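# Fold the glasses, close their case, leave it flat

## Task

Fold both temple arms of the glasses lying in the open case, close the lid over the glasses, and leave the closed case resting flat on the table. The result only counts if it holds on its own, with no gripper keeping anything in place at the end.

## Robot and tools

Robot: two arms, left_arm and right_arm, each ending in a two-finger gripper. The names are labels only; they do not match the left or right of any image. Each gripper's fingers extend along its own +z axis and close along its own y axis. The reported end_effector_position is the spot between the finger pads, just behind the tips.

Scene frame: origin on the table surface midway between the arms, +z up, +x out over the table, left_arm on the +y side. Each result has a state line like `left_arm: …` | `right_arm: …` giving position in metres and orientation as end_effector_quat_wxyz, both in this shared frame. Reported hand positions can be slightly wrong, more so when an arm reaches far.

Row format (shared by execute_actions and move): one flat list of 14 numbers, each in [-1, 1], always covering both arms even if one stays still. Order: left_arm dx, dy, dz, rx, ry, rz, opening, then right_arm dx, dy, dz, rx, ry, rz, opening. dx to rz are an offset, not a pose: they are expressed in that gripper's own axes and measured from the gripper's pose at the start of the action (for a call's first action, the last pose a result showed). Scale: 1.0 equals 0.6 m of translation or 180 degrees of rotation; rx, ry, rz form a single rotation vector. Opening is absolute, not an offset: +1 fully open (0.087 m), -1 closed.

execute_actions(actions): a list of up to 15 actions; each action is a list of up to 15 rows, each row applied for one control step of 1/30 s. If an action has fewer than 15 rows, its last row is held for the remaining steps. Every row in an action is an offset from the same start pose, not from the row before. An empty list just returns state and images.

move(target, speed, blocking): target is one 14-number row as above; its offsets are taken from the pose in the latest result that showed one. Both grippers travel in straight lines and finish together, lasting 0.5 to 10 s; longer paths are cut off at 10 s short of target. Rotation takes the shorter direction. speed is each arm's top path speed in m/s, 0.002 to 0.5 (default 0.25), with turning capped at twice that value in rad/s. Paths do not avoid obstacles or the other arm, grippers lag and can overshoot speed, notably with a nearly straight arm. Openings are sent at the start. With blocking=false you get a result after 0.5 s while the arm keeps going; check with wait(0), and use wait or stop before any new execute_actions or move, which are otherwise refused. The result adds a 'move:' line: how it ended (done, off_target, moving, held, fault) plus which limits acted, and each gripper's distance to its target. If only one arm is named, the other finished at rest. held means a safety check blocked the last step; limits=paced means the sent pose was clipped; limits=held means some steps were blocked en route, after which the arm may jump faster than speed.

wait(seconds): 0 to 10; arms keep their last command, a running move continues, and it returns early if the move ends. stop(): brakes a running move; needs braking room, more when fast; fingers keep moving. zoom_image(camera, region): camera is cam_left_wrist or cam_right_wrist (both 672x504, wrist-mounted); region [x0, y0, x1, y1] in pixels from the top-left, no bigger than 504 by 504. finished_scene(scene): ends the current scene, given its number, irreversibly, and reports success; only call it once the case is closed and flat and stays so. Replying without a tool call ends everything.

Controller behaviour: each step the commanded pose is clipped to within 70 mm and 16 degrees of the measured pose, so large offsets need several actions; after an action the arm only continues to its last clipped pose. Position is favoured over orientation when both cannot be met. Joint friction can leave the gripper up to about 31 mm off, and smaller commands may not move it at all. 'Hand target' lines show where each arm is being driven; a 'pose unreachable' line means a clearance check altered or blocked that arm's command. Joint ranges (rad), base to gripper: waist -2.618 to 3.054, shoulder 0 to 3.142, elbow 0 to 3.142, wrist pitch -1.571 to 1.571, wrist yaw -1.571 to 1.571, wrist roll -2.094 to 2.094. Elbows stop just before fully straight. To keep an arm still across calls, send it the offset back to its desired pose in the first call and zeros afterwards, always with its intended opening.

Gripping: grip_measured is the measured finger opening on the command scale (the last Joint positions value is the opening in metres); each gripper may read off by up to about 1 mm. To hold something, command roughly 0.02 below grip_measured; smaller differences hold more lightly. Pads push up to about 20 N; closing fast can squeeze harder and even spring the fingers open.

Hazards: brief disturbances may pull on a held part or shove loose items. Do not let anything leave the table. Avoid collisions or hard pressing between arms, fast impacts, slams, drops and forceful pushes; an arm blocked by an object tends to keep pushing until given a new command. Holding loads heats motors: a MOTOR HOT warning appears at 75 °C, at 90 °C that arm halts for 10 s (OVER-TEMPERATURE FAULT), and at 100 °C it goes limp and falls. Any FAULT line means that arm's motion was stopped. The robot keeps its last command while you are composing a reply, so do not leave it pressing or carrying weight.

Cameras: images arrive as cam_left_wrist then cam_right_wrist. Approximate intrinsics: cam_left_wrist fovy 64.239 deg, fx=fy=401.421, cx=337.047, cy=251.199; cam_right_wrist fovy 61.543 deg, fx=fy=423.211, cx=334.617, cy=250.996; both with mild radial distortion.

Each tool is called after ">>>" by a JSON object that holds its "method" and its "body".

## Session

>>> {"method": "execute_actions", "body": {"actions": []}}

Scene clock: 0.00 s.
left_arm: end_effector_position=(+0.3281, -0.0119, +0.2716) grip_measured=+0.978 end_effector_quat_wxyz=(+0.393, +0.662, +0.534, -0.349) | right_arm: end_effector_position=(+0.1127, -0.6972, +0.2334) grip_measured=+0.979 end_effector_quat_wxyz=(+0.077, -0.282, +0.936, -0.195)
Joint positions: left_arm=[-0.615  1.595  1.625 -0.926  0.963  0.965  0.087] | right_arm=[-1.44   1.648  1.76  -1.302 -0.19  -1.929  0.087]
Joint velocities: left_arm=[ 0.002 -0.002 -0.002 -0.125  0.051 -0.037  0.001] | right_arm=[-0.017  0.002  0.007 -0.051 -0.066 -0.007 -0.   ]
Hand target (left_arm): +0.328, -0.012, +0.272; +0.393, +0.662, +0.534, -0.349
Hand target (right_arm): +0.113, -0.697, +0.233; +0.077, -0.282, +0.936, -0.195

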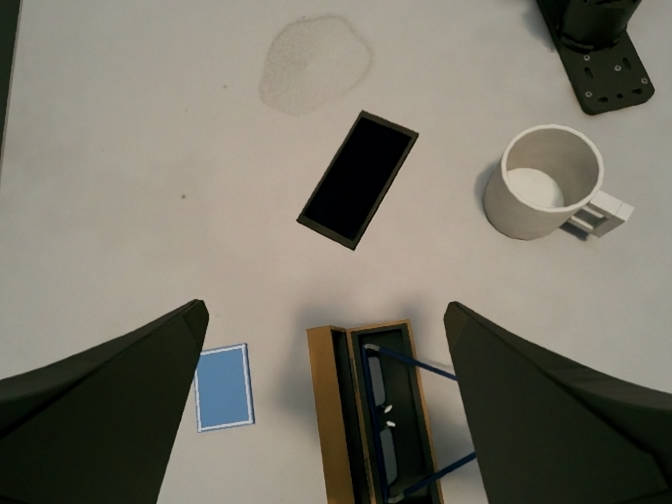

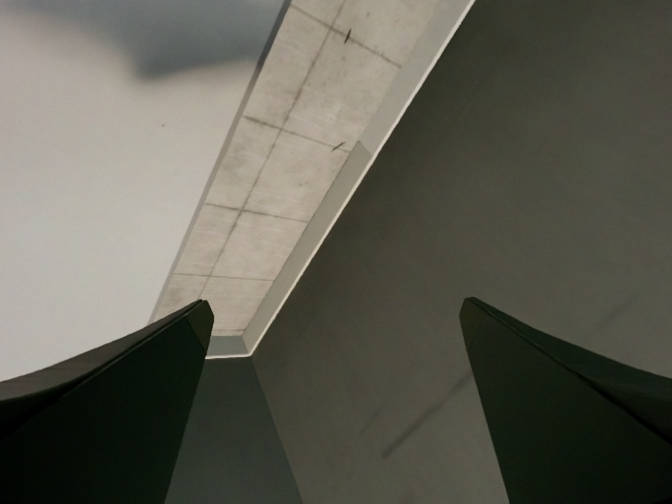

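>>> {"method": "zoom_image", "body": {"camera": "cam_left_wrist", "region": [290, 300, 500, 504]}}

Region (290, 300, 500, 504) of cam_left_wrist's 672x504 image, scaled by 2.400, with more detail than that image has; it fills the top 490 rows of this view, and the rest is white.

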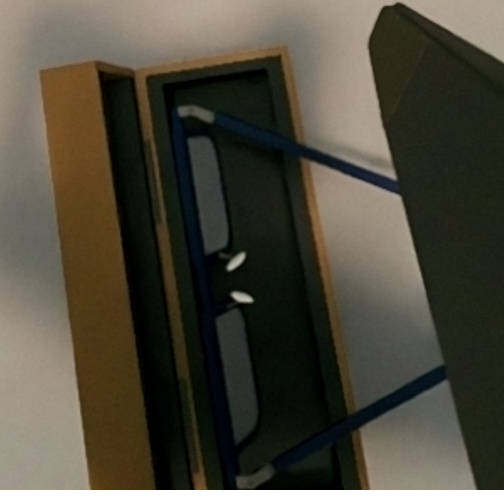

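>>> {"method": "move", "body": {"target": [0.1326,-0.1938,-0.1333,-0.2408,0.0901,-0.211,1, -0.5248,0.1033,-0.0207,-0.014,-0.0641,0.3094,1], "speed": 0.45}}

Scene clock: 116.10 s.
left_arm: end_effector_position=(+0.2412, +0.1046, +0.2268) grip_measured=+0.978 end_effector_quat_wxyz=(+0.418, +0.306, +0.842, -0.154) | right_arm: end_effector_position=(+0.3347, -0.4685, +0.2313) grip_measured=+0.979 end_effector_quat_wxyz=(+0.239, +0.162, +0.953, -0.094)
Joint positions: left_arm=[-0.833  0.862  1.016 -0.802  0.022  0.013  0.087] | right_arm=[-0.494  1.511  1.641 -1.184  0.055 -0.111  0.087]
Joint velocities: left_arm=[ 0.007  0.007 -0.002 -0.066 -0.037 -0.022 -0.001] | right_arm=[ 0.007 -0.012  0.012  0.022 -0.037  0.022 -0.001]
Hand target (left_arm): +0.236, +0.109, +0.217; +0.404, +0.306, +0.850, -0.146
Hand target (right_arm): +0.338, -0.468, +0.225; +0.235, +0.165, +0.953, -0.096
Off the commanded pose (left_arm): 0.012 m, 3 deg.
Off the commanded pose (right_arm): 0.005 m, 1 deg.
move: off_target (left_arm)

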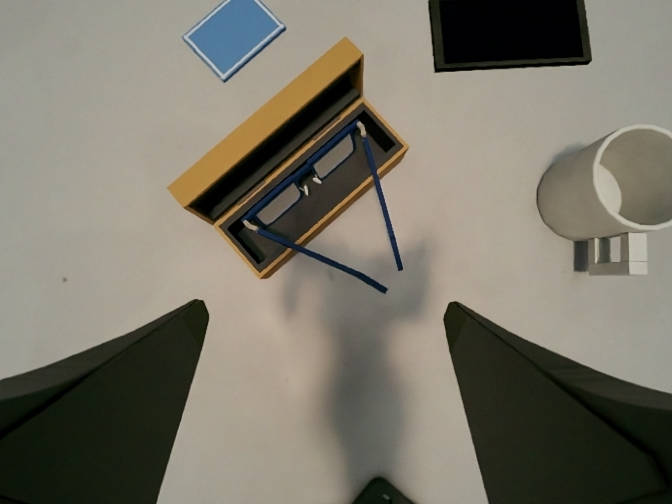

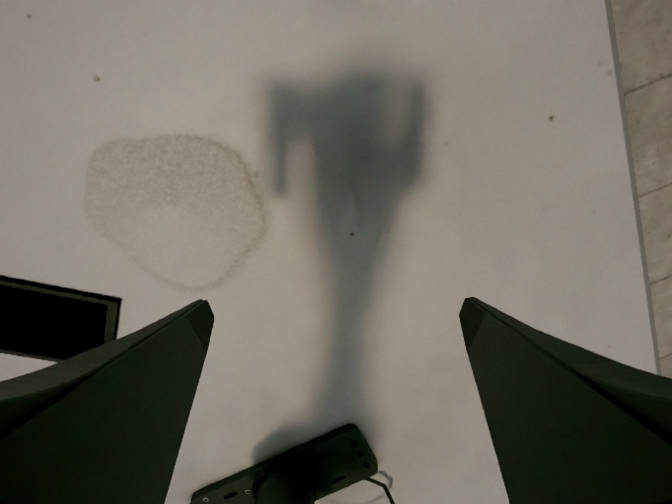

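>>> {"method": "execute_actions", "body": {"actions": []}}

Scene clock: 134.87 s.
left_arm: end_effector_position=(+0.2413, +0.1048, +0.2267) grip_measured=+0.978 end_effector_quat_wxyz=(+0.418, +0.305, +0.842, -0.153) | right_arm: end_effector_position=(+0.3346, -0.4686, +0.2313) grip_measured=+0.979 end_effector_quat_wxyz=(+0.239, +0.164, +0.952, -0.095)
Joint positions: left_arm=[-0.833  0.862  1.016 -0.803  0.02   0.012  0.087] | right_arm=[-0.494  1.511  1.641 -1.184  0.056 -0.109  0.087]
Joint velocities: left_arm=[ 0.012  0.002 -0.002 -0.037  0.007 -0.007 -0.   ] | right_arm=[-0.007 -0.002 -0.002  0.037 -0.022  0.037  0.   ]
Hand target (left_arm): +0.236, +0.109, +0.217; +0.404, +0.306, +0.850, -0.146
Hand target (right_arm): +0.338, -0.468, +0.225; +0.235, +0.165, +0.953, -0.095
Off the commanded pose (left_arm): 0.012 m, 3 deg.
Off the commanded pose (right_arm): 0.005 m, 1 deg.

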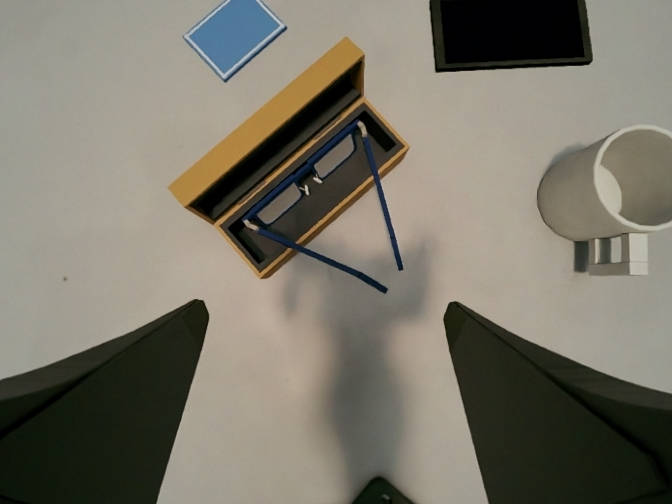

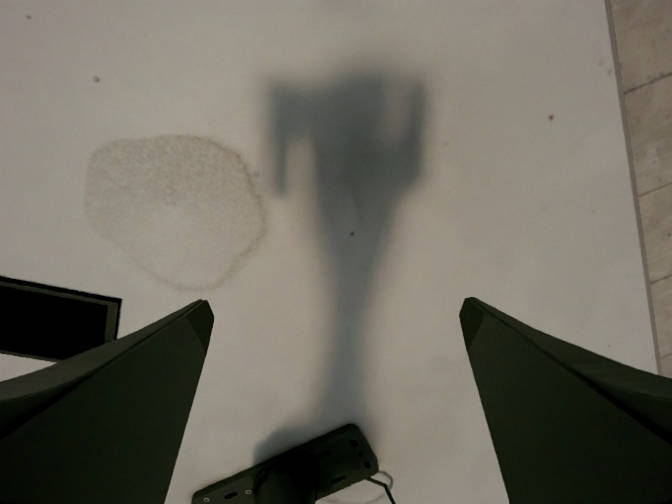

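>>> {"method": "zoom_image", "body": {"camera": "cam_left_wrist", "region": [160, 30, 440, 310]}}

Region (160, 30, 440, 310) of cam_left_wrist's 672x504 image, scaled by 1.800, with more detail than that image has.

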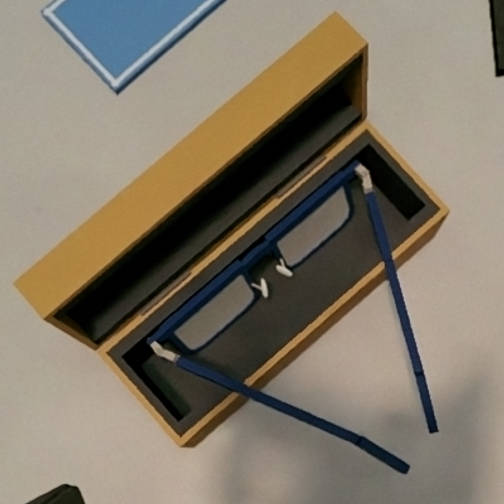

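>>> {"method": "move", "body": {"target": [0,0,0,0,0,0,1, 0.2455,0.4423,-0.1605,-0.1636,0.0635,0.3179,1], "speed": 0.3}}

Scene clock: 169.87 s.
left_arm: end_effector_position=(+0.2416, +0.1046, +0.2271) grip_measured=+0.978 end_effector_quat_wxyz=(+0.418, +0.305, +0.842, -0.153) | right_arm: end_effector_position=(+0.2652, -0.1586, +0.2118) grip_measured=+0.979 end_effector_quat_wxyz=(+0.195, +0.536, +0.777, +0.266)
Joint positions: left_arm=[-0.833  0.862  1.016 -0.801  0.02   0.012  0.087] | right_arm=[ 0.51   0.972  1.041 -0.981  0.145  1.727  0.087]
Joint velocities: left_arm=[-0.012 -0.002 -0.017 -0.022  0.051  0.051 -0.   ] | right_arm=[-0.002  0.002  0.007 -0.037 -0.007  0.037 -0.   ]
Hand target (left_arm): +0.241, +0.105, +0.227; +0.418, +0.305, +0.842, -0.153
Hand target (right_arm): +0.264, -0.159, +0.210; +0.200, +0.537, +0.774, +0.271
Off the commanded pose (left_arm): 0.000 m, 0 deg.
Off the commanded pose (right_arm): 0.005 m, 2 deg.
move: done

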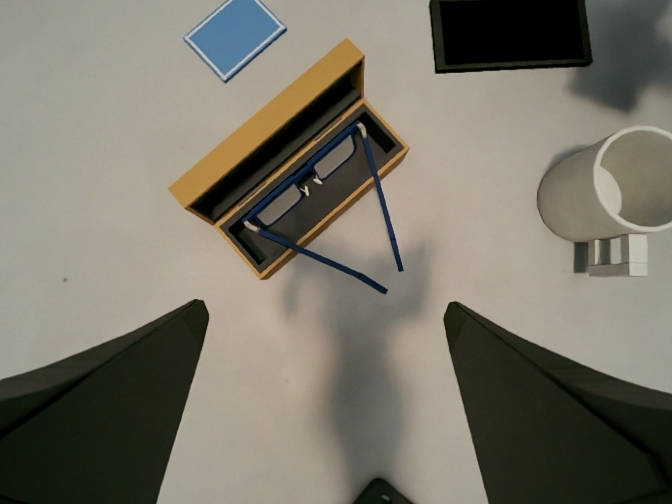

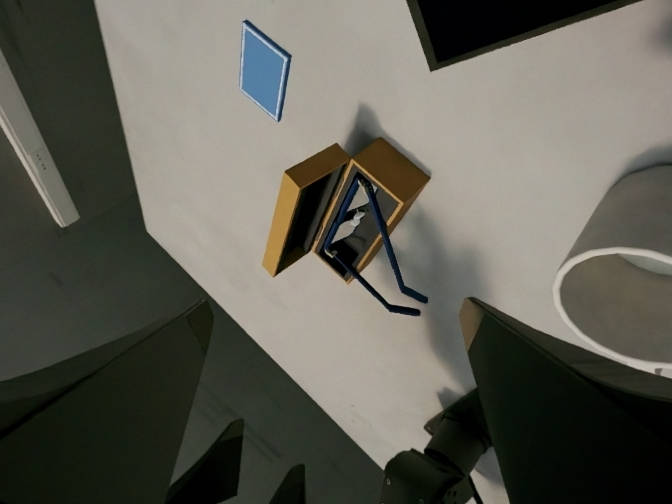

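>>> {"method": "zoom_image", "body": {"camera": "cam_right_wrist", "region": [250, 125, 450, 325]}}

Region (250, 125, 450, 325) of cam_right_wrist's 672x504 image, scaled by 2.520, with more detail than that image has.

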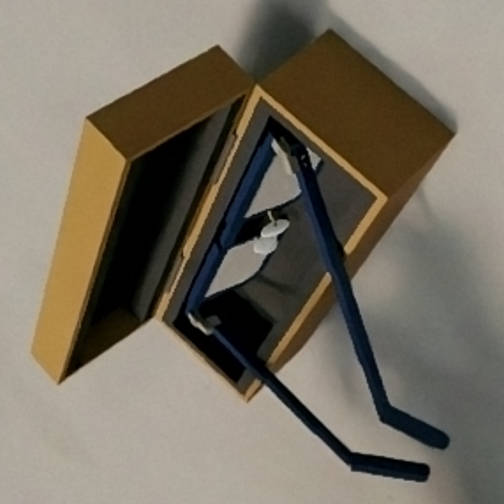

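>>> {"method": "move", "body": {"target": [0.2792,-0.1122,0.1350,-0.0385,0.0163,0.3634,-1, 0,0,0,0,0,0,1], "speed": 0.25}}

Scene clock: 292.80 s.
left_arm: end_effector_position=(+0.1743, +0.0717, +0.0544) grip_measured=-1.000 end_effector_quat_wxyz=(+0.449, +0.679, +0.562, +0.147) | right_arm: end_effector_position=(+0.2656, -0.1589, +0.2119) grip_measured=+0.979 end_effector_quat_wxyz=(+0.196, +0.537, +0.776, +0.266)
Joint positions: left_arm=[-1.775  1.041  0.316 -0.206 -0.809  0.425  0.   ] | right_arm=[ 0.51   0.972  1.041 -0.981  0.148  1.73   0.087]
Joint velocities: left_arm=[ 0.017 -0.012 -0.002  0.007 -0.022 -0.022  0.   ] | right_arm=[ 0.012  0.007  0.002 -0.051 -0.022 -0.051 -0.   ]
Hand target (left_arm): +0.175, +0.078, +0.048; +0.440, +0.689, +0.553, +0.162
Hand target (right_arm): +0.265, -0.159, +0.212; +0.195, +0.536, +0.777, +0.266
Off the commanded pose (left_arm): 0.011 m, 2 deg.
Off the commanded pose (right_arm): 0.000 m, 0 deg.
move: off_target (left_arm)

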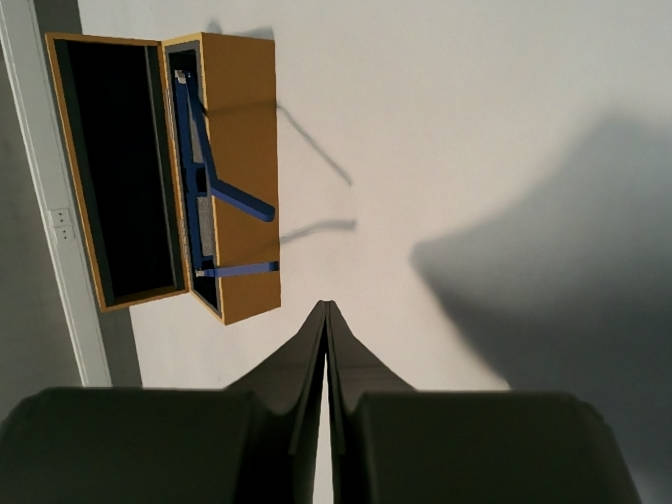

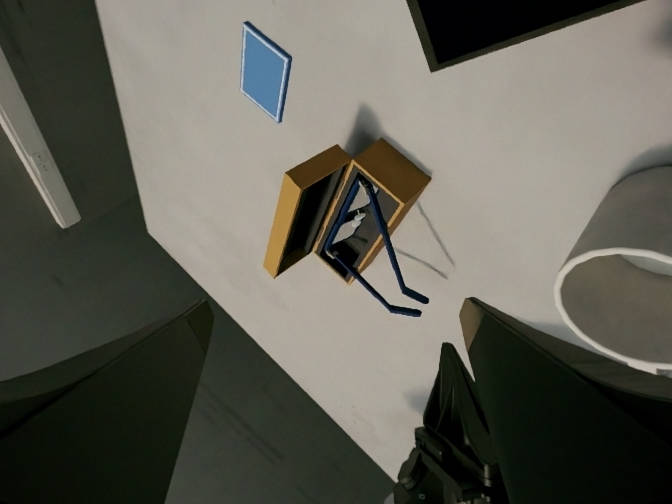

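>>> {"method": "execute_actions", "body": {"actions": [[[0.004,-0.005,0.006,0.002,0.001,0.001,-1,0,0,0,0,0,0,1],[0.008,-0.009,0.013,0.003,0.003,0.003,-1,0,0,0,0,0,0,1],[0.012,-0.014,0.019,0.005,0.004,0.004,-1,0,0,0,0,0,0,1],[0.016,-0.018,0.026,0.006,0.005,0.005,-1,0,0,0,0,0,0,1],[0.021,-0.023,0.032,0.008,0.007,0.007,-1,0,0,0,0,0,0,1],[0.0248,-0.0278,0.0388,0.0092,0.0078,0.0079,-1,0,0,0,0,0,0,1]]]}}

>>> {"method": "wait", "body": {"seconds": 0.5}}

Scene clock: 308.60 s.
left_arm: end_effector_position=(+0.1841, +0.0724, +0.0318) grip_measured=-1.000 end_effector_quat_wxyz=(+0.437, +0.683, +0.565, +0.153) | right_arm: end_effector_position=(+0.2656, -0.1589, +0.2119) grip_measured=+0.979 end_effector_quat_wxyz=(+0.196, +0.537, +0.776, +0.266)
Joint positions: left_arm=[-1.708  1.14   0.26  -0.035 -0.766  0.481  0.   ] | right_arm=[ 0.51   0.972  1.041 -0.981  0.148  1.73   0.087]
Joint velocities: left_arm=[ 0.002  0.002  0.007  0.256  0.037 -0.007  0.   ] | right_arm=[-0.002 -0.002 -0.007 -0.051 -0.037 -0.037  0.   ]
Hand target (left_arm): +0.184, +0.075, +0.024; +0.429, +0.691, +0.561, +0.153
Hand target (right_arm): +0.266, -0.159, +0.212; +0.196, +0.537, +0.776, +0.266
Off the commanded pose (left_arm): 0.008 m, 1 deg.
Off the commanded pose (right_arm): 0.000 m, 0 deg.

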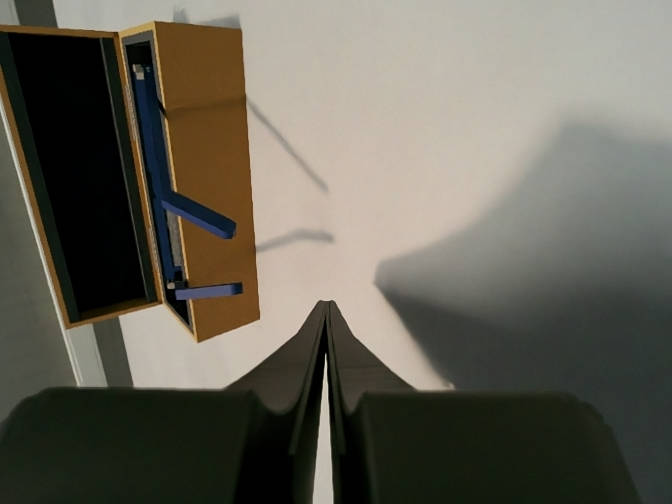

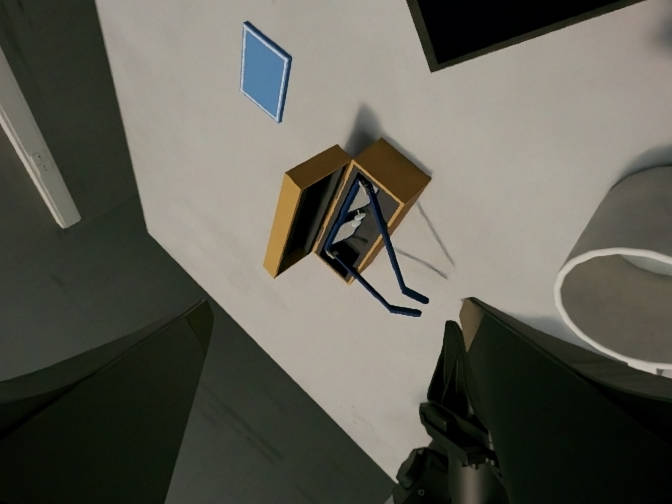

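Scene clock: 309.10 s.
left_arm: end_effector_position=(+0.1839, +0.0671, +0.0340) grip_measured=-1.000 end_effector_quat_wxyz=(+0.445, +0.680, +0.564, +0.145) | right_arm: end_effector_position=(+0.2656, -0.1589, +0.2119) grip_measured=+0.979 end_effector_quat_wxyz=(+0.196, +0.537, +0.776, +0.266)
Joint positions: left_arm=[-1.707  1.14   0.26  -0.007 -0.761  0.49   0.   ] | right_arm=[ 0.51   0.972  1.041 -0.981  0.148  1.73   0.087]
Joint velocities: left_arm=[ 0.007 -0.017  0.007  0.051  0.037  0.007  0.   ] | right_arm=[-0.012  0.012  0.002 -0.022  0.007 -0.095 -0.001]
Hand target (left_arm): +0.184, +0.075, +0.024; +0.429, +0.691, +0.561, +0.153
Hand target (right_arm): +0.266, -0.159, +0.212; +0.196, +0.537, +0.776, +0.266
Off the commanded pose (left_arm): 0.012 m, 2 deg.
Off the commanded pose (right_arm): 0.000 m, 0 deg.
wait: 0.50 s; at rest by 0.33 s

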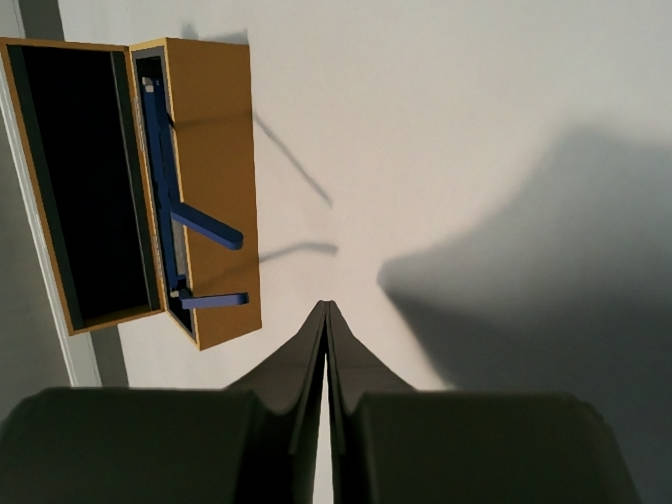

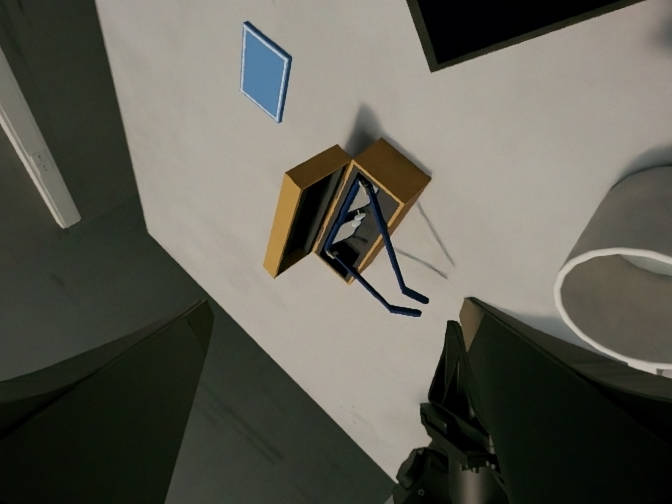

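>>> {"method": "execute_actions", "body": {"actions": [[[0.019,-0.010,0.008,0.0062,0.0069,0.0087,-1,0,0,0,0,0,0,1],[0.021,-0.007,0.012,0.0062,0.0069,0.0087,-1,0,0,0,0,0,0,1],[0.023,-0.005,0.016,0.0062,0.0069,0.0087,-1,0,0,0,0,0,0,1],[0.025,-0.002,0.020,0.0062,0.0069,0.0087,-1,0,0,0,0,0,0,1],[0.027,0.000,0.025,0.0062,0.0069,0.0087,-1,0,0,0,0,0,0,1],[0.029,0.003,0.029,0.0062,0.0069,0.0087,-1,0,0,0,0,0,0,1],[0.031,0.006,0.033,0.0062,0.0069,0.0087,-1,0,0,0,0,0,0,1],[0.033,0.008,0.037,0.0062,0.0069,0.0087,-1,0,0,0,0,0,0,1],[0.035,0.011,0.041,0.0062,0.0069,0.0087,-1,0,0,0,0,0,0,1],[0.0372,0.0133,0.0457,0.0062,0.0069,0.0087,-1,0,0,0,0,0,0,1]]]}}

>>> {"method": "wait", "body": {"seconds": 0.5}}

Scene clock: 345.57 s.
left_arm: end_effector_position=(+0.2152, +0.0748, +0.0261) grip_measured=-1.000 end_effector_quat_wxyz=(+0.436, +0.674, +0.575, +0.156) | right_arm: end_effector_position=(+0.2656, -0.1589, +0.2119) grip_measured=+0.979 end_effector_quat_wxyz=(+0.196, +0.537, +0.776, +0.266)
Joint positions: left_arm=[-1.518  1.182  0.223  0.155 -0.657  0.643  0.   ] | right_arm=[ 0.51   0.972  1.041 -0.981  0.148  1.73   0.087]
Joint velocities: left_arm=[ 0.037  0.066 -0.046  0.154  0.125  0.168  0.   ] | right_arm=[ 0.002 -0.007  0.012  0.081 -0.037 -0.051  0.001]
Hand target (left_arm): +0.214, +0.076, +0.018; +0.428, +0.690, +0.564, +0.152
Hand target (right_arm): +0.266, -0.159, +0.212; +0.196, +0.537, +0.776, +0.266
Off the commanded pose (left_arm): 0.008 m, 3 deg.
Off the commanded pose (right_arm): 0.000 m, 0 deg.

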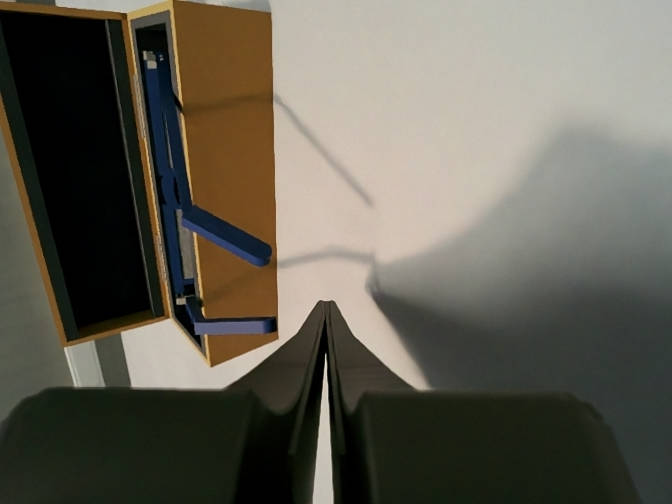

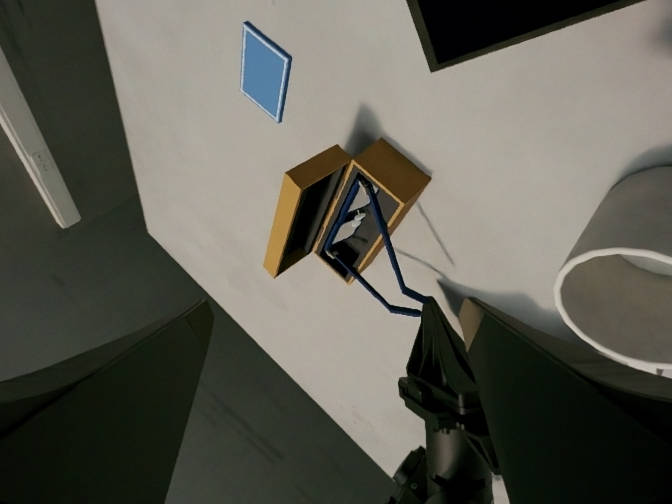

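Scene clock: 346.07 s.
left_arm: end_effector_position=(+0.2152, +0.0673, +0.0286) grip_measured=-1.000 end_effector_quat_wxyz=(+0.446, +0.678, +0.566, +0.146) | right_arm: end_effector_position=(+0.2656, -0.1589, +0.2119) grip_measured=+0.979 end_effector_quat_wxyz=(+0.196, +0.537, +0.776, +0.266)
Joint positions: left_arm=[-1.516  1.184  0.222  0.192 -0.635  0.669  0.   ] | right_arm=[ 0.51   0.972  1.041 -0.981  0.148  1.73   0.087]
Joint velocities: left_arm=[-0.017 -0.002 -0.002  0.007 -0.066 -0.007  0.   ] | right_arm=[ 0.022 -0.007  0.007 -0.11   0.007 -0.066  0.   ]
Hand target (left_arm): +0.214, +0.076, +0.018; +0.428, +0.690, +0.564, +0.152
Hand target (right_arm): +0.266, -0.159, +0.212; +0.196, +0.537, +0.776, +0.266
Off the commanded pose (left_arm): 0.013 m, 2 deg.
Off the commanded pose (right_arm): 0.000 m, 0 deg.
wait: 0.50 s; at rest by 0.40 s

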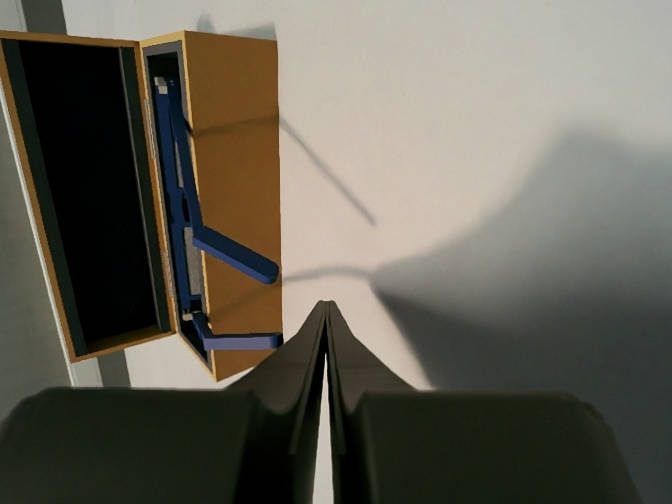

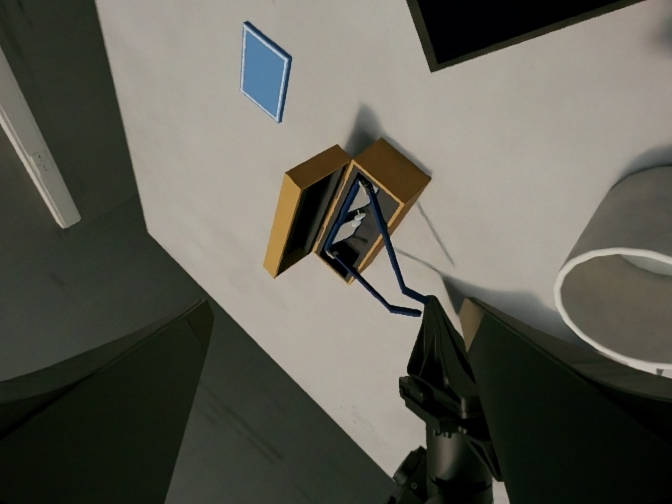

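>>> {"method": "zoom_image", "body": {"camera": "cam_right_wrist", "region": [370, 260, 490, 400]}}

>>> {"method": "zoom_image", "body": {"camera": "cam_left_wrist", "region": [170, 210, 370, 410]}}

Region (370, 260, 490, 400) of cam_right_wrist's 672x504 image, scaled by 3.600, with more detail than that image has; it fills the left 432 columns of this view, and the rest is white.

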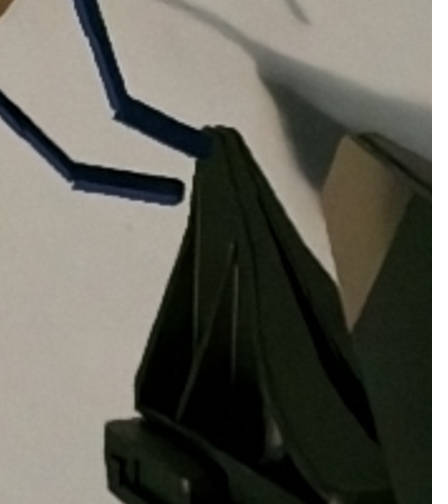

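Region (170, 210, 370, 410) of cam_left_wrist's 672x504 image, scaled by 2.520, with more detail than that image has.

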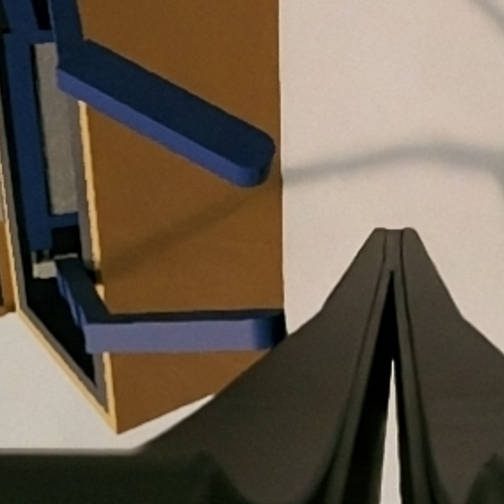

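>>> {"method": "move", "body": {"target": [-0.0155,0.0913,-0.0237,0,0,0,-1, 0,0,0,0,0,0,1], "speed": 0.06}}

Scene clock: 359.00 s.
left_arm: end_effector_position=(+0.2362, +0.0663, +0.0775) grip_measured=-1.000 end_effector_quat_wxyz=(+0.446, +0.675, +0.569, +0.147) | right_arm: end_effector_position=(+0.2656, -0.1589, +0.2119) grip_measured=+0.979 end_effector_quat_wxyz=(+0.196, +0.537, +0.776, +0.266)
Joint positions: left_arm=[-1.399  1.028  0.369 -0.057 -0.554  0.759  0.   ] | right_arm=[ 0.51   0.972  1.041 -0.981  0.148  1.73   0.087]
Joint velocities: left_arm=[-0.007 -0.017 -0.007 -0.007 -0.051  0.007  0.   ] | right_arm=[-0.012 -0.002  0.012 -0.022  0.081 -0.051 -0.   ]
Hand target (left_arm): +0.237, +0.067, +0.081; +0.444, +0.678, +0.567, +0.145
Hand target (right_arm): +0.266, -0.159, +0.212; +0.196, +0.537, +0.776, +0.266
Off the commanded pose (left_arm): 0.004 m, 0 deg.
Off the commanded pose (right_arm): 0.000 m, 0 deg.
move: done

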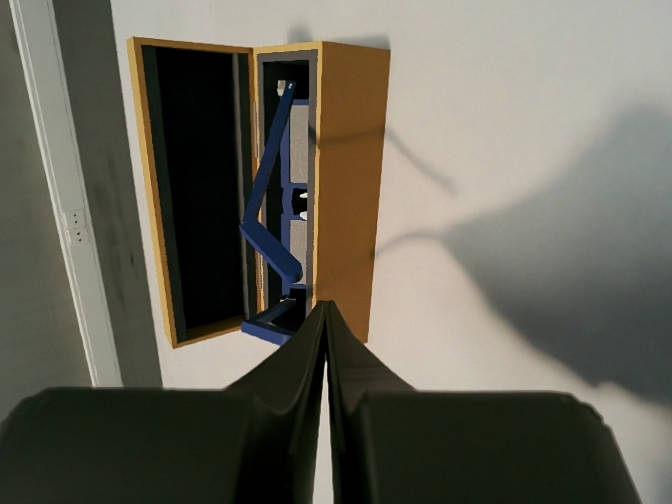

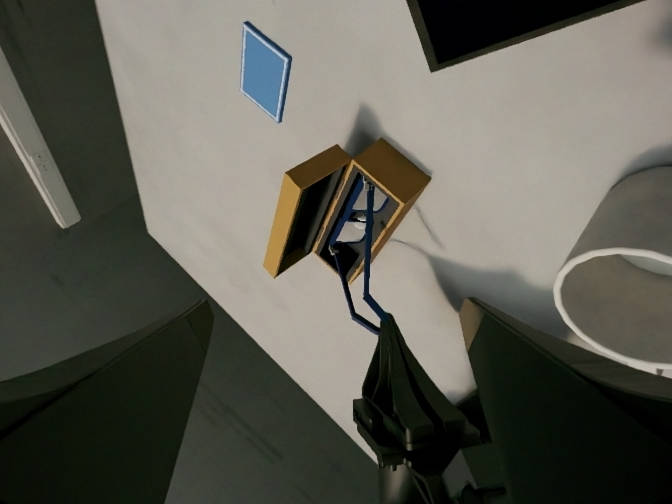

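>>> {"method": "move", "body": {"target": [0.0088,0.0758,0.0222,0,0,0,-1, 0,0,0,0,0,0,1], "speed": 0.06}}

Scene clock: 367.47 s.
left_arm: end_effector_position=(+0.2747, +0.0666, +0.1061) grip_measured=-1.000 end_effector_quat_wxyz=(+0.456, +0.667, +0.571, +0.145) | right_arm: end_effector_position=(+0.2656, -0.1589, +0.2119) grip_measured=+0.979 end_effector_quat_wxyz=(+0.196, +0.537, +0.776, +0.266)
Joint positions: left_arm=[-1.204  1.037  0.465 -0.059 -0.407  0.888  0.   ] | right_arm=[ 0.51   0.972  1.041 -0.981  0.148  1.73   0.087]
Joint velocities: left_arm=[ 0.002 -0.012 -0.017  0.022  0.007 -0.037  0.   ] | right_arm=[ 0.002 -0.007  0.012  0.022  0.081 -0.007  0.001]
Hand target (left_arm): +0.276, +0.067, +0.103; +0.445, +0.675, +0.570, +0.145
Hand target (right_arm): +0.266, -0.159, +0.212; +0.196, +0.537, +0.776, +0.266
Off the commanded pose (left_arm): 0.003 m, 2 deg.
Off the commanded pose (right_arm): 0.000 m, 0 deg.
move: done

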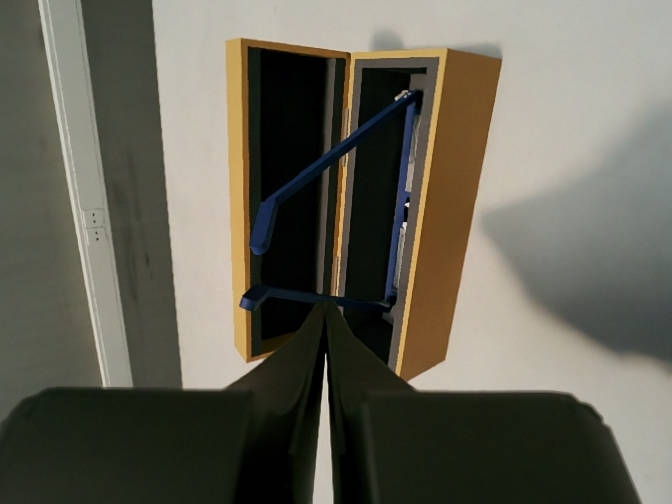

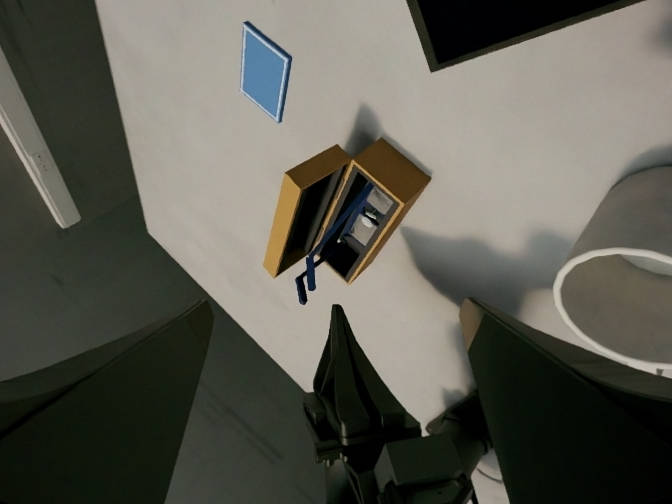

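>>> {"method": "zoom_image", "body": {"camera": "cam_right_wrist", "region": [250, 125, 450, 325]}}

>>> {"method": "zoom_image", "body": {"camera": "cam_left_wrist", "region": [210, 30, 510, 390]}}

Region (250, 125, 450, 325) of cam_right_wrist's 672x504 image, scaled by 2.520, with more detail than that image has.

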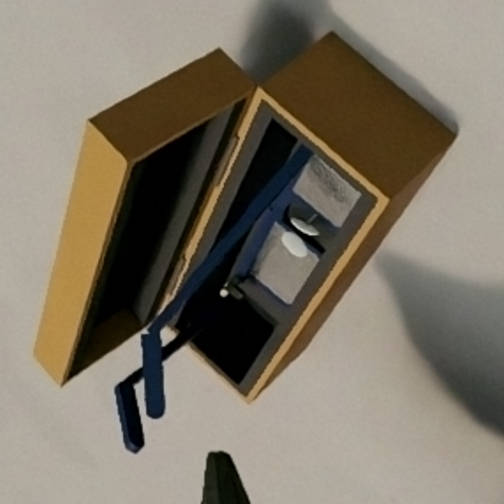

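Region (210, 30, 510, 390) of cam_left_wrist's 672x504 image, scaled by 1.400, with more detail than that image has.

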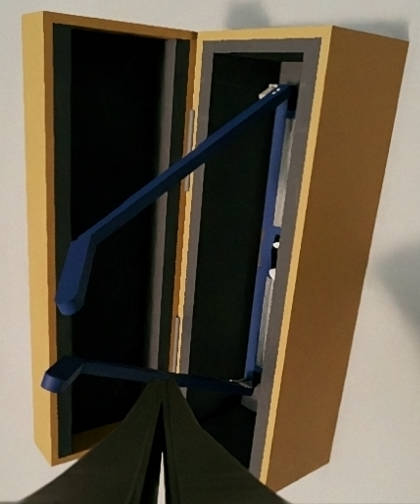

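>>> {"method": "move", "body": {"target": [0.0737,0.0075,-0.1073,0.2696,-0.0082,0.2503,-1, 0.1840,0.0043,0.2845,0.0585,0.0224,-0.0234,-1], "speed": 0.3}}

Scene clock: 490.03 s.
left_arm: end_effector_position=(+0.2440, +0.1342, +0.1313) grip_measured=-1.000 end_effector_quat_wxyz=(+0.074, +0.955, +0.281, +0.060) | right_arm: end_effector_position=(+0.3254, -0.0313, +0.0741) grip_measured=-1.000 end_effector_quat_wxyz=(+0.132, +0.515, +0.825, +0.191)
Joint positions: left_arm=[-0.937  1.214  1.023 -1.193 -0.033  1.794  0.   ] | right_arm=[ 0.707  1.656  1.102 -0.574  0.159  1.847  0.   ]
Joint velocities: left_arm=[-0.007  0.012  0.017 -0.007  0.037  0.051  0.   ] | right_arm=[ 0.022 -0.027 -0.007 -0.037  0.007  0.081  0.   ]
Hand target (left_arm): +0.246, +0.136, +0.131; +0.063, +0.956, +0.281, +0.057
Hand target (right_arm): +0.329, -0.021, +0.079; +0.130, +0.514, +0.823, +0.204
Off the commanded pose (left_arm): 0.002 m, 1 deg.
Off the commanded pose (right_arm): 0.013 m, 2 deg.
move: off_target (right_arm)

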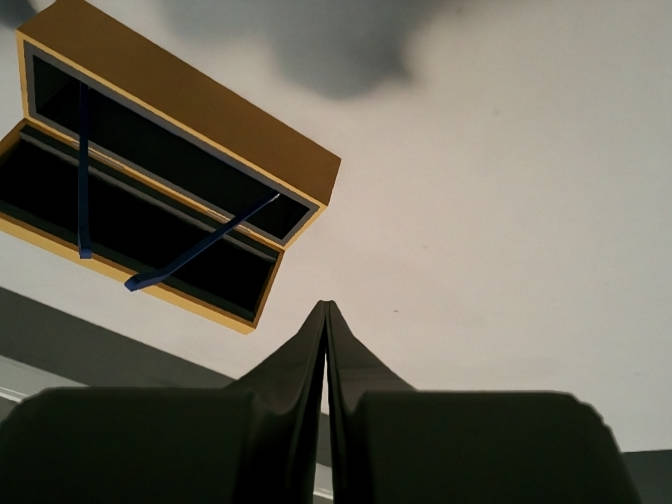

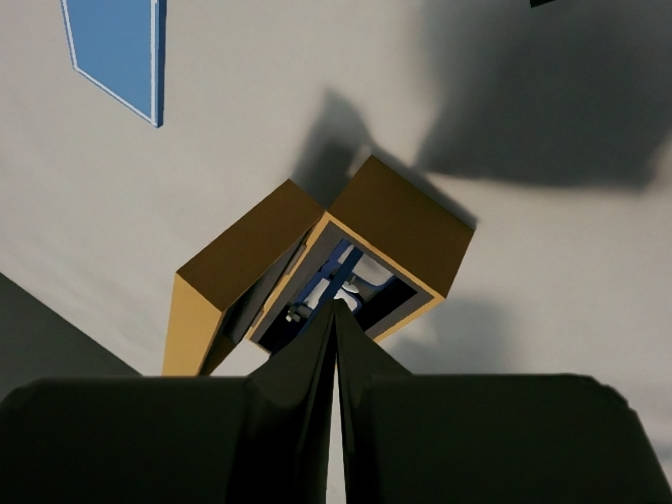

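>>> {"method": "zoom_image", "body": {"camera": "cam_right_wrist", "region": [230, 190, 460, 380]}}

Region (230, 190, 460, 380) of cam_right_wrist's 672x504 image, scaled by 2.191, with more detail than that image has; it fills the top 416 rows of this view, and the rest is white.

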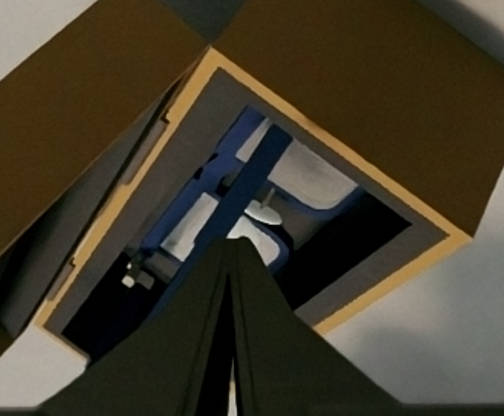

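>>> {"method": "move", "body": {"target": [0,0,0,0,0,0.07,-1, 0.0613,0.0318,0.0335,-0.0066,0.0052,0.0015,-1], "speed": 0.1}}

Scene clock: 524.83 s.
left_arm: end_effector_position=(+0.2485, +0.1280, +0.1370) grip_measured=-1.000 end_effector_quat_wxyz=(+0.073, +0.979, +0.175, +0.073) | right_arm: end_effector_position=(+0.3272, +0.0042, +0.0609) grip_measured=-1.000 end_effector_quat_wxyz=(+0.125, +0.513, +0.827, +0.194)
Joint positions: left_arm=[-0.93   1.195  1.023 -1.195 -0.033  2.02   0.   ] | right_arm=[ 0.771  1.771  1.179 -0.543  0.172  1.904  0.   ]
Joint velocities: left_arm=[-0.002  0.007 -0.007  0.095 -0.066  0.007  0.   ] | right_arm=[-0.002  0.007  0.007 -0.051  0.022 -0.007  0.   ]
Hand target (left_arm): +0.244, +0.134, +0.131; +0.067, +0.980, +0.174, +0.067
Hand target (right_arm): +0.333, +0.013, +0.064; +0.131, +0.514, +0.823, +0.204
Off the commanded pose (left_arm): 0.010 m, 1 deg.
Off the commanded pose (right_arm): 0.011 m, 1 deg.
move: off_target (right_arm)

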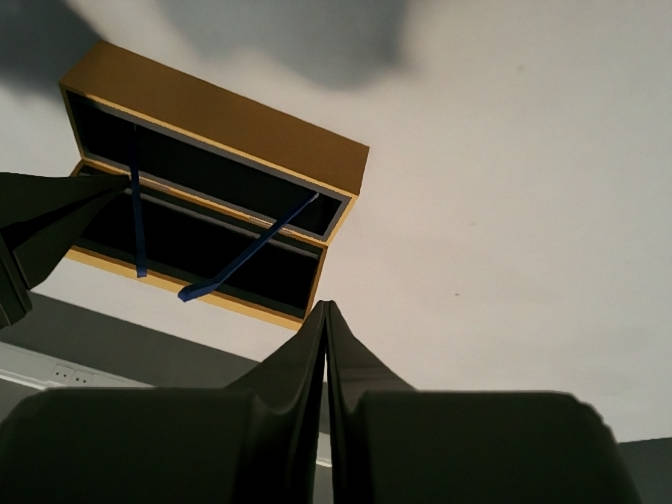

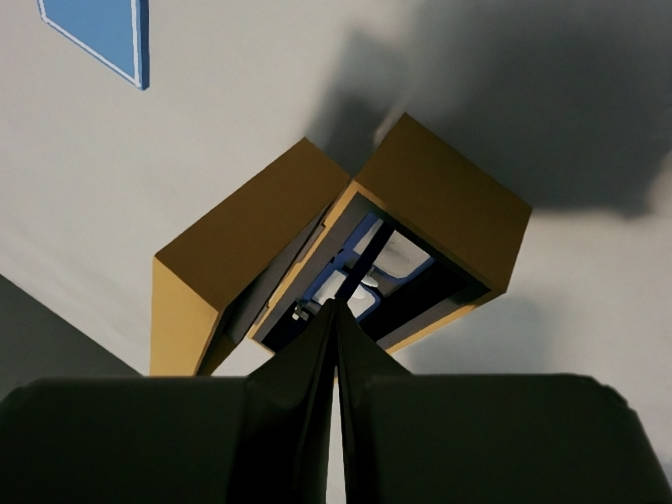

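>>> {"method": "zoom_image", "body": {"camera": "cam_right_wrist", "region": [250, 170, 450, 370]}}

>>> {"method": "zoom_image", "body": {"camera": "cam_left_wrist", "region": [40, 90, 260, 310]}}

Region (250, 170, 450, 370) of cam_right_wrist's 672x504 image, scaled by 2.520, with more detail than that image has.

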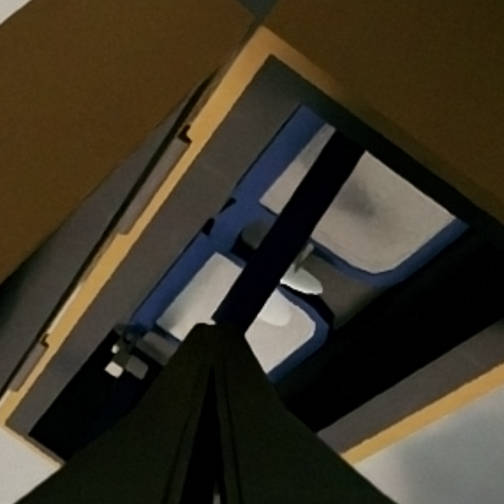

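Region (40, 90, 260, 310) of cam_left_wrist's 672x504 image, scaled by 2.291, with more detail than that image has.

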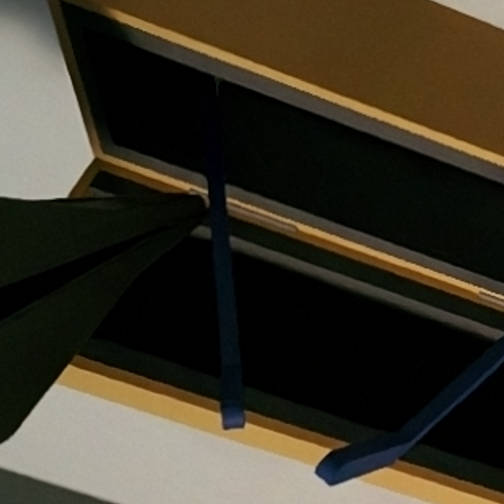

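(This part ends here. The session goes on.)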